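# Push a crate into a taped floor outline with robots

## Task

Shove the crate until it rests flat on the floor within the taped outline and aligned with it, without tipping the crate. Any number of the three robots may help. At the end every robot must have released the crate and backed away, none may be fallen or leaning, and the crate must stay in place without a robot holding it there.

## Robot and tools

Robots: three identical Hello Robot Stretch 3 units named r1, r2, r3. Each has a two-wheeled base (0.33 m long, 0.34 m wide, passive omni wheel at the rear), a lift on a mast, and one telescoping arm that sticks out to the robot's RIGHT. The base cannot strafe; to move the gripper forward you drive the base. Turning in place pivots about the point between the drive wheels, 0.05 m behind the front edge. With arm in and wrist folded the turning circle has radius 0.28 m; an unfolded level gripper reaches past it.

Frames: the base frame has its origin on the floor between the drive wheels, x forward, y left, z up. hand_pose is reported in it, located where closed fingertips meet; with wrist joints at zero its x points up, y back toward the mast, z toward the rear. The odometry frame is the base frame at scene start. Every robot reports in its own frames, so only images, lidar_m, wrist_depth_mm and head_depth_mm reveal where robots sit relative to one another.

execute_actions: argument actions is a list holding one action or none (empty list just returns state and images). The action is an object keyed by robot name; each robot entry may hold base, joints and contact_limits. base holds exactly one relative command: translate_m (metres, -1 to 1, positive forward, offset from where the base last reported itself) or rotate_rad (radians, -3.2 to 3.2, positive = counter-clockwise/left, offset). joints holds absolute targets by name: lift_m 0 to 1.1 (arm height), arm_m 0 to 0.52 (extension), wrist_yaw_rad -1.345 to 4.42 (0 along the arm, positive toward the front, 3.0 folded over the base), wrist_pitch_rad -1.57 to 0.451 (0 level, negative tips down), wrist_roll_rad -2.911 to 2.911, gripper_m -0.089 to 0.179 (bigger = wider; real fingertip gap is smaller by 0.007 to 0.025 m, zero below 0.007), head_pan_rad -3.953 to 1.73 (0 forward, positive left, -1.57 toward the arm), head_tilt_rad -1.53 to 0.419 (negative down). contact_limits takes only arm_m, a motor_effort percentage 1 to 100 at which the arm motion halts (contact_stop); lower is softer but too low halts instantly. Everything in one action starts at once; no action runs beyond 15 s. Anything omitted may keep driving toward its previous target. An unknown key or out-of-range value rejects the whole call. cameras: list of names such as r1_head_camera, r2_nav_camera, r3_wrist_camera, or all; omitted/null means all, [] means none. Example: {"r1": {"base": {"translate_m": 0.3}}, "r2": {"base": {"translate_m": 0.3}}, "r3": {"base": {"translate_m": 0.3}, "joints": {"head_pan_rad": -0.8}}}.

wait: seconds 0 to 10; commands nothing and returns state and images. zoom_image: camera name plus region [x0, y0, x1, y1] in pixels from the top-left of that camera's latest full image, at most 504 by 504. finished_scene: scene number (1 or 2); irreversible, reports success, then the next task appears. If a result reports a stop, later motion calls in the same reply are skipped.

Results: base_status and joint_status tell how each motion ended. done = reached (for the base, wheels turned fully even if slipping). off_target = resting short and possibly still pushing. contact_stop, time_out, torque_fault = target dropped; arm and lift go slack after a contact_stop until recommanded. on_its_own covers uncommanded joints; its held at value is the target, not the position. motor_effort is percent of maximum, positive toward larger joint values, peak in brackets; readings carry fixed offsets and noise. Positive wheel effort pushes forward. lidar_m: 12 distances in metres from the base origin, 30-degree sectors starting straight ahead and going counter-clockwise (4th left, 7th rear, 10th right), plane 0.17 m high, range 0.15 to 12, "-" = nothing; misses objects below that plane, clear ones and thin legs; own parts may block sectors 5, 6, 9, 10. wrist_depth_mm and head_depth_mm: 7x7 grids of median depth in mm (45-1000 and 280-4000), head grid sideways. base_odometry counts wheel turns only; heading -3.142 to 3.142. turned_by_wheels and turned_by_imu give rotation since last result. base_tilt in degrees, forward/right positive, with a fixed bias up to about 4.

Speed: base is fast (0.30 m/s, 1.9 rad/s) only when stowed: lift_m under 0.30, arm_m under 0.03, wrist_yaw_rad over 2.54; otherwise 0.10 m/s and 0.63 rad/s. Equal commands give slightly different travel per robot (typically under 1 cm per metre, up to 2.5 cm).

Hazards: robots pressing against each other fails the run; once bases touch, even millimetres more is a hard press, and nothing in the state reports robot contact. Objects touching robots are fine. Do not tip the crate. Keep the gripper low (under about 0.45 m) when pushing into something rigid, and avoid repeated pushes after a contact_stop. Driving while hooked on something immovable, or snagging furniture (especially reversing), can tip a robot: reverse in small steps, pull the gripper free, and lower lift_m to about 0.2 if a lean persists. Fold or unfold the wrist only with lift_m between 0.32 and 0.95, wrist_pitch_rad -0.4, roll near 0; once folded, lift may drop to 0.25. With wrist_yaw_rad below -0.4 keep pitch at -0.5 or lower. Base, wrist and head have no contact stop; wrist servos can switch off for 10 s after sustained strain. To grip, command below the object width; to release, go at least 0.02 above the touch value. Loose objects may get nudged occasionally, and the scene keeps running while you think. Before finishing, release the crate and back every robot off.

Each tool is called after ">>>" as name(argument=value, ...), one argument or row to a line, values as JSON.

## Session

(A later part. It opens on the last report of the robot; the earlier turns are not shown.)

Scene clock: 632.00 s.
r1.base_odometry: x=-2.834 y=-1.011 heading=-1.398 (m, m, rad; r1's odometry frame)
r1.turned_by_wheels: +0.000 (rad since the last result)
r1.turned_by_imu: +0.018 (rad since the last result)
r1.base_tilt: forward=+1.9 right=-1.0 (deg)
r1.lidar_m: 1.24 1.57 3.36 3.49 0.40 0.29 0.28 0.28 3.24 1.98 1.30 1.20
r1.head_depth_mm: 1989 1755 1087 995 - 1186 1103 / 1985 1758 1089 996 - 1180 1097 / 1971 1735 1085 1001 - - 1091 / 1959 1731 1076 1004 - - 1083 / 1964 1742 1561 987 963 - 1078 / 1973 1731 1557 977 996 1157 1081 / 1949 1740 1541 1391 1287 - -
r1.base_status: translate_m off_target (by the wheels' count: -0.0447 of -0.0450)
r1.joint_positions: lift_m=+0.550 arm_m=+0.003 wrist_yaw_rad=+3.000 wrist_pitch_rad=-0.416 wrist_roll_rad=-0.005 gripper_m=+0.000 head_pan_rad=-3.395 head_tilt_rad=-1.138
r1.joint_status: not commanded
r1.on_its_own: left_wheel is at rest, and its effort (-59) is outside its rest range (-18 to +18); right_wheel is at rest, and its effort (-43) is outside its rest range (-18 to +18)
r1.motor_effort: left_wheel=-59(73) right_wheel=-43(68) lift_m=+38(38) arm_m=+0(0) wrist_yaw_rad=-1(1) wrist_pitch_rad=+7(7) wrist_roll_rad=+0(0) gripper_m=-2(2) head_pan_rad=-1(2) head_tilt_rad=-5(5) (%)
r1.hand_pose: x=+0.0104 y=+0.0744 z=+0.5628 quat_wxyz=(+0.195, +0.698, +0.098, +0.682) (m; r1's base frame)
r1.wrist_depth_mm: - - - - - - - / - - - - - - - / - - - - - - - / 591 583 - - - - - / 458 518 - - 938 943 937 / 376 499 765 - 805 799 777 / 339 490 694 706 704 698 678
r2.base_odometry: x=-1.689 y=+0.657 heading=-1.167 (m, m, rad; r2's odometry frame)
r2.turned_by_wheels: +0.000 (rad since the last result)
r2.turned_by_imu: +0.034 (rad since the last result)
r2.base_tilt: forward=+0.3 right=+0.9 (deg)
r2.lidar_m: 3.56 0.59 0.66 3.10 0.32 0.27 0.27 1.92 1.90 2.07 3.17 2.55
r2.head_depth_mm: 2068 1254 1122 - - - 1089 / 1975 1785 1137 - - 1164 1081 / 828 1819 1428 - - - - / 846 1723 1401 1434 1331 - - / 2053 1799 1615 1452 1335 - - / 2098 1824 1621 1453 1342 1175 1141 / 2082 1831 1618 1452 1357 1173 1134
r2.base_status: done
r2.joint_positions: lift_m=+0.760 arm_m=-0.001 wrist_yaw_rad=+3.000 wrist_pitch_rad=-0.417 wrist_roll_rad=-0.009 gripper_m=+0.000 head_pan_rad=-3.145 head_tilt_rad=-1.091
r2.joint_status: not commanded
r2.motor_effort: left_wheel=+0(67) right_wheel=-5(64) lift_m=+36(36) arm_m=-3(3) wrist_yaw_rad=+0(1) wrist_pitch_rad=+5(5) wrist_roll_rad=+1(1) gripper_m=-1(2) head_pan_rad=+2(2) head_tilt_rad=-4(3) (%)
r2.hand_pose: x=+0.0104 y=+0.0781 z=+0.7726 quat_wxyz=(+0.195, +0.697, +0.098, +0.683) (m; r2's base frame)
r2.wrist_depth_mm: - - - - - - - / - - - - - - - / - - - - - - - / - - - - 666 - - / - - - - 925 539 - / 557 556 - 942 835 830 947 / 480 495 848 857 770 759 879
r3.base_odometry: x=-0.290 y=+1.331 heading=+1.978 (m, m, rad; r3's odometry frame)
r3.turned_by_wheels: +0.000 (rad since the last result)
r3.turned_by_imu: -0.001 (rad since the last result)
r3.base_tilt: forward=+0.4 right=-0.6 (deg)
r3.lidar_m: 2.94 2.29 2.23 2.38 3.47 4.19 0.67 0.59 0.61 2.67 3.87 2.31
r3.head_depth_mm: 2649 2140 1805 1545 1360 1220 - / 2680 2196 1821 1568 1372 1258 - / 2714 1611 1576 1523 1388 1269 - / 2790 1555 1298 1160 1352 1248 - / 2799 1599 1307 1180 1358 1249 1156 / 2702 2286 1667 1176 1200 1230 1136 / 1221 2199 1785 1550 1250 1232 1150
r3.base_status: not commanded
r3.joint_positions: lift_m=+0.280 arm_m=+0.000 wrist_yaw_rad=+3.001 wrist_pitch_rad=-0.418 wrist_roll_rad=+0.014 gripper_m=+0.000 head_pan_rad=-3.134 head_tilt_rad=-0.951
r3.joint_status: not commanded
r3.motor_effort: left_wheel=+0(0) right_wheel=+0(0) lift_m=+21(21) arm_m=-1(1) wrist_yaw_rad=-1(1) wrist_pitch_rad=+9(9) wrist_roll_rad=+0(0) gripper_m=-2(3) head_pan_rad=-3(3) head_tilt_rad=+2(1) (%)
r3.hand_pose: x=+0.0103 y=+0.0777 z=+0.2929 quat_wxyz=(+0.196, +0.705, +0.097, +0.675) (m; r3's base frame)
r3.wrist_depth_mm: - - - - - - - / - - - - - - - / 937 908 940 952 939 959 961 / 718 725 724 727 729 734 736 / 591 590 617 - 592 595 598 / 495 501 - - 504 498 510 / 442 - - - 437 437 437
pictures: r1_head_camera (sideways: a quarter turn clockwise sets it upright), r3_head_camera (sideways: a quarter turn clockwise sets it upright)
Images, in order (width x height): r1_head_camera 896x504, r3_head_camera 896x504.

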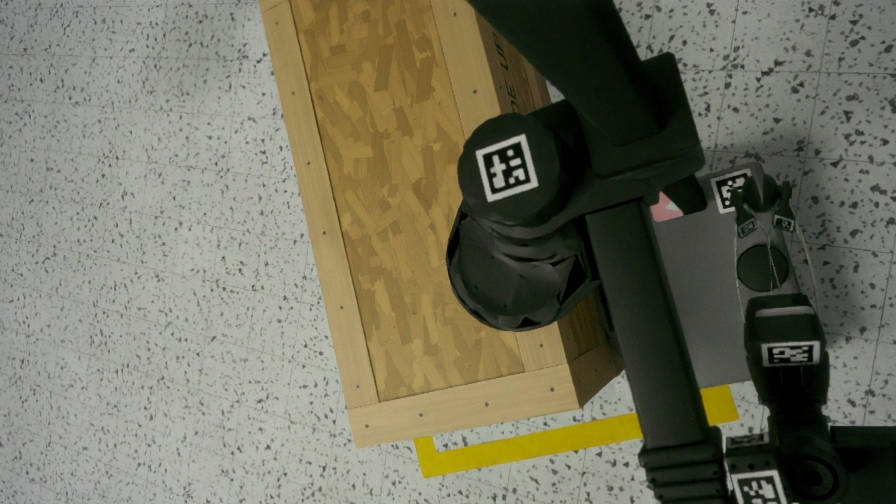

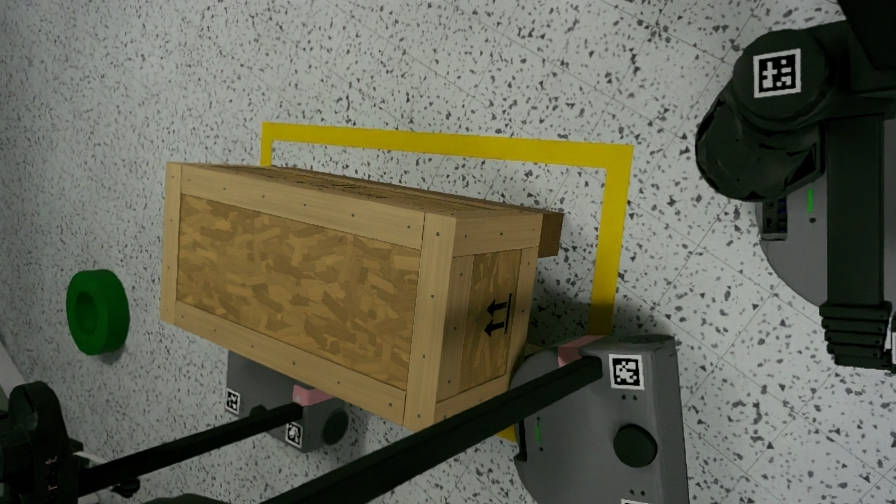

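>>> execute_actions(
  actions=[
    {"r2":{"base":{"translate_m":0.35},"joints":{"lift_m":0.28,"head_tilt_rad":-1.0}},"r1":{"base":{"translate_m":0.4},"joints":{"lift_m":0.28,"head_pan_rad":-3.25,"head_tilt_rad":-1.0}},"r3":{"base":{"translate_m":0.4}}},
  ],
  cameras=["r1_head_camera","r2_head_camera","r3_head_camera"],
)

Scene clock: 644.90 s.
r1.base_odometry: x=-2.765 y=-1.405 heading=-1.398 (m, m, rad; r1's odometry frame)
r1.turned_by_wheels: +0.000 (rad since the last result)
r1.turned_by_imu: -0.001 (rad since the last result)
r1.base_tilt: forward=+1.9 right=-1.1 (deg)
r1.lidar_m: 0.87 1.10 2.36 3.52 0.97 0.70 0.67 3.67 3.39 1.40 0.91 0.83
r1.head_depth_mm: 2570 2079 1226 1335 1365 1248 1087 / 2531 2091 1225 1290 1355 1233 1062 / 2514 2064 1227 1245 1350 - - / 2531 2072 1228 1207 1348 - - / 2524 2058 1214 1176 1345 1239 - / 2517 2050 1672 1457 1342 1205 - / 2527 2062 1733 1513 1340 1204 1090
r1.base_status: done
r1.joint_positions: lift_m=+0.280 arm_m=+0.003 wrist_yaw_rad=+3.000 wrist_pitch_rad=-0.416 wrist_roll_rad=-0.005 gripper_m=+0.000 head_pan_rad=-3.257 head_tilt_rad=-1.000
r1.joint_status: all done
r1.motor_effort: left_wheel=+0(49) right_wheel=+1(35) lift_m=+21(32) arm_m=+0(1) wrist_yaw_rad=+1(1) wrist_pitch_rad=+6(7) wrist_roll_rad=+0(0) gripper_m=-2(2) head_pan_rad=+2(13) head_tilt_rad=+0(11) (%)
r1.hand_pose: x=+0.0104 y=+0.0744 z=+0.2935 quat_wxyz=(+0.195, +0.698, +0.098, +0.682) (m; r1's base frame)
r1.wrist_depth_mm: - - - - - - - / - - - - - - - / - - - - 908 910 870 / 810 773 770 743 722 691 681 / 657 633 625 634 577 571 553 / 530 518 - - 478 480 465 / 454 - - - 418 411 404
r2.base_odometry: x=-1.551 y=+0.336 heading=-1.167 (m, m, rad; r2's odometry frame)
r2.turned_by_wheels: +0.000 (rad since the last result)
r2.turned_by_imu: +0.001 (rad since the last result)
r2.base_tilt: forward=+0.2 right=+0.9 (deg)
r2.lidar_m: 3.27 0.62 0.67 2.87 4.37 0.61 0.61 1.38 2.12 2.32 3.55 2.24
r2.head_depth_mm: 2406 1404 1217 1055 1217 1220 1134 / 2451 1422 1219 1089 1287 1234 - / 2322 2036 1648 1096 1325 1259 - / 2442 2051 1739 1524 1356 1244 - / 2452 2041 1722 1529 1368 1233 - / 1569 1693 1679 1538 1360 1224 1145 / 2256 1984 1718 1530 1370 1225 1111
r2.base_status: done
r2.joint_positions: lift_m=+0.280 arm_m=-0.001 wrist_yaw_rad=+3.000 wrist_pitch_rad=-0.417 wrist_roll_rad=-0.009 gripper_m=+0.000 head_pan_rad=-3.145 head_tilt_rad=-1.001
r2.joint_status: all done
r2.motor_effort: left_wheel=-1(5) right_wheel=+2(5) lift_m=+26(28) arm_m=-3(3) wrist_yaw_rad=+1(0) wrist_pitch_rad=+5(5) wrist_roll_rad=+1(1) gripper_m=-1(2) head_pan_rad=+2(2) head_tilt_rad=+0(8) (%)
r2.hand_pose: x=+0.0104 y=+0.0781 z=+0.2931 quat_wxyz=(+0.195, +0.697, +0.098, +0.683) (m; r2's base frame)
r2.wrist_depth_mm: - - - - - - - / - - - - - - - / 809 793 837 854 808 537 535 / 645 652 655 659 605 440 419 / 532 534 - - 549 467 461 / 458 487 - - 468 467 469 / - - - - 403 407 408
r3.base_odometry: x=-0.448 y=+1.698 heading=+1.978 (m, m, rad; r3's odometry frame)
r3.turned_by_wheels: +0.000 (rad since the last result)
r3.turned_by_imu: -0.002 (rad since the last result)
r3.base_tilt: forward=+0.4 right=-0.6 (deg)
r3.lidar_m: 2.66 2.05 2.01 2.14 3.12 4.50 1.07 0.61 2.74 2.91 4.22 1.98
r3.head_depth_mm: 2631 2159 1800 1552 1365 1224 - / 2685 2185 1823 1562 1376 1262 - / 2735 1964 1797 1589 1397 1263 - / 2768 1547 1406 1593 1400 1241 - / 2709 1579 1448 1600 1344 1258 1164 / 2817 2289 1564 954 1201 1257 1135 / 2823 2090 771 1070 1228 1252 1141
r3.base_status: done
r3.joint_positions: lift_m=+0.280 arm_m=+0.000 wrist_yaw_rad=+3.001 wrist_pitch_rad=-0.418 wrist_roll_rad=+0.014 gripper_m=+0.000 head_pan_rad=-3.134 head_tilt_rad=-0.951
r3.joint_status: not commanded
r3.motor_effort: left_wheel=+1(10) right_wheel=+0(9) lift_m=+21(21) arm_m=-1(1) wrist_yaw_rad=-1(0) wrist_pitch_rad=+9(9) wrist_roll_rad=+0(0) gripper_m=-2(2) head_pan_rad=-4(3) head_tilt_rad=+1(1) (%)
r3.hand_pose: x=+0.0103 y=+0.0777 z=+0.2929 quat_wxyz=(+0.196, +0.705, +0.097, +0.675) (m; r3's base frame)
r3.wrist_depth_mm: - - - - - - - / - - - - - - - / 919 904 946 942 945 951 964 / 729 727 726 728 740 735 731 / 581 589 620 - 596 597 597 / 494 500 - - 503 506 506 / 444 - - - 435 436 439
pictures: r1_head_camera (sideways: a quarter turn clockwise sets it upright), r2_head_camera (sideways: a quarter turn clockwise sets it upright), r3_head_camera (sideways: a quarter turn clockwise sets it upright)
Images, in order (width x height): r1_head_camera 896x504, r2_head_camera 896x504, r3_head_camera 896x504.

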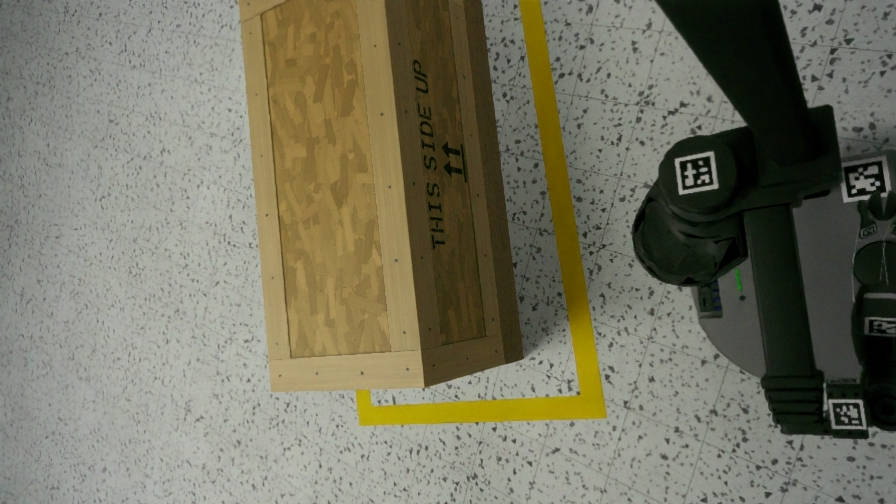

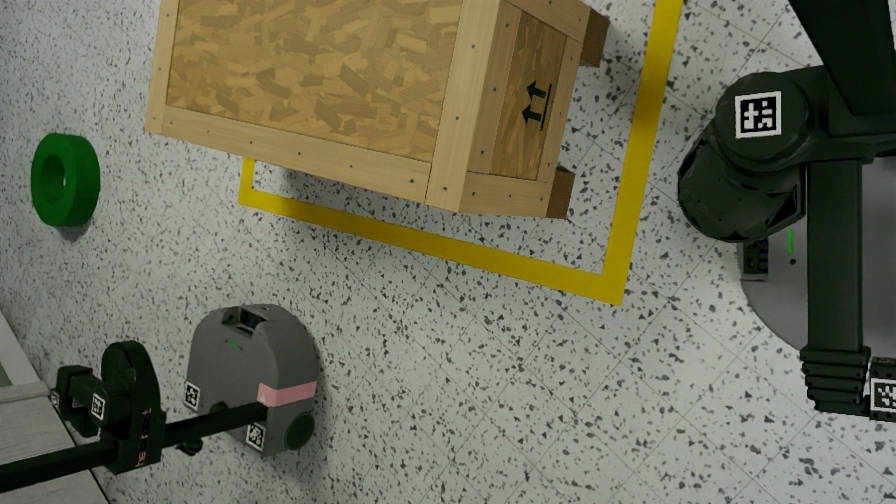

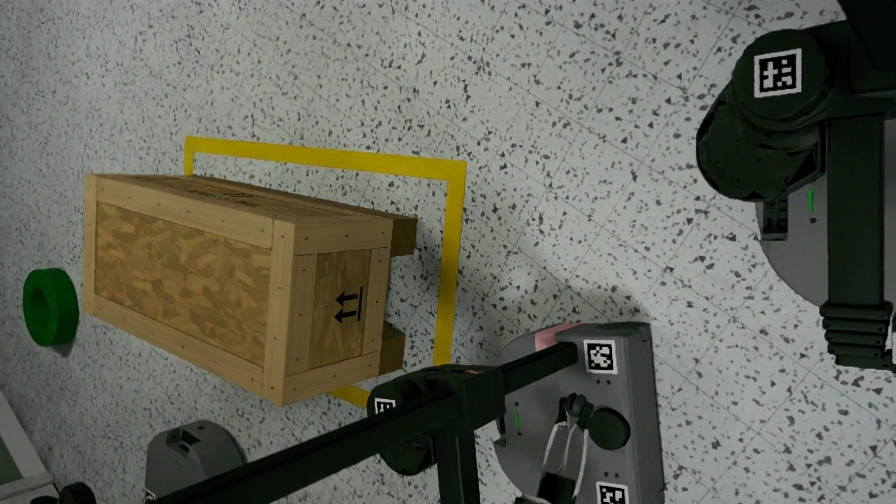

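>>> finished_scene(
  scene=1,
)

The scene is finished: the task was done.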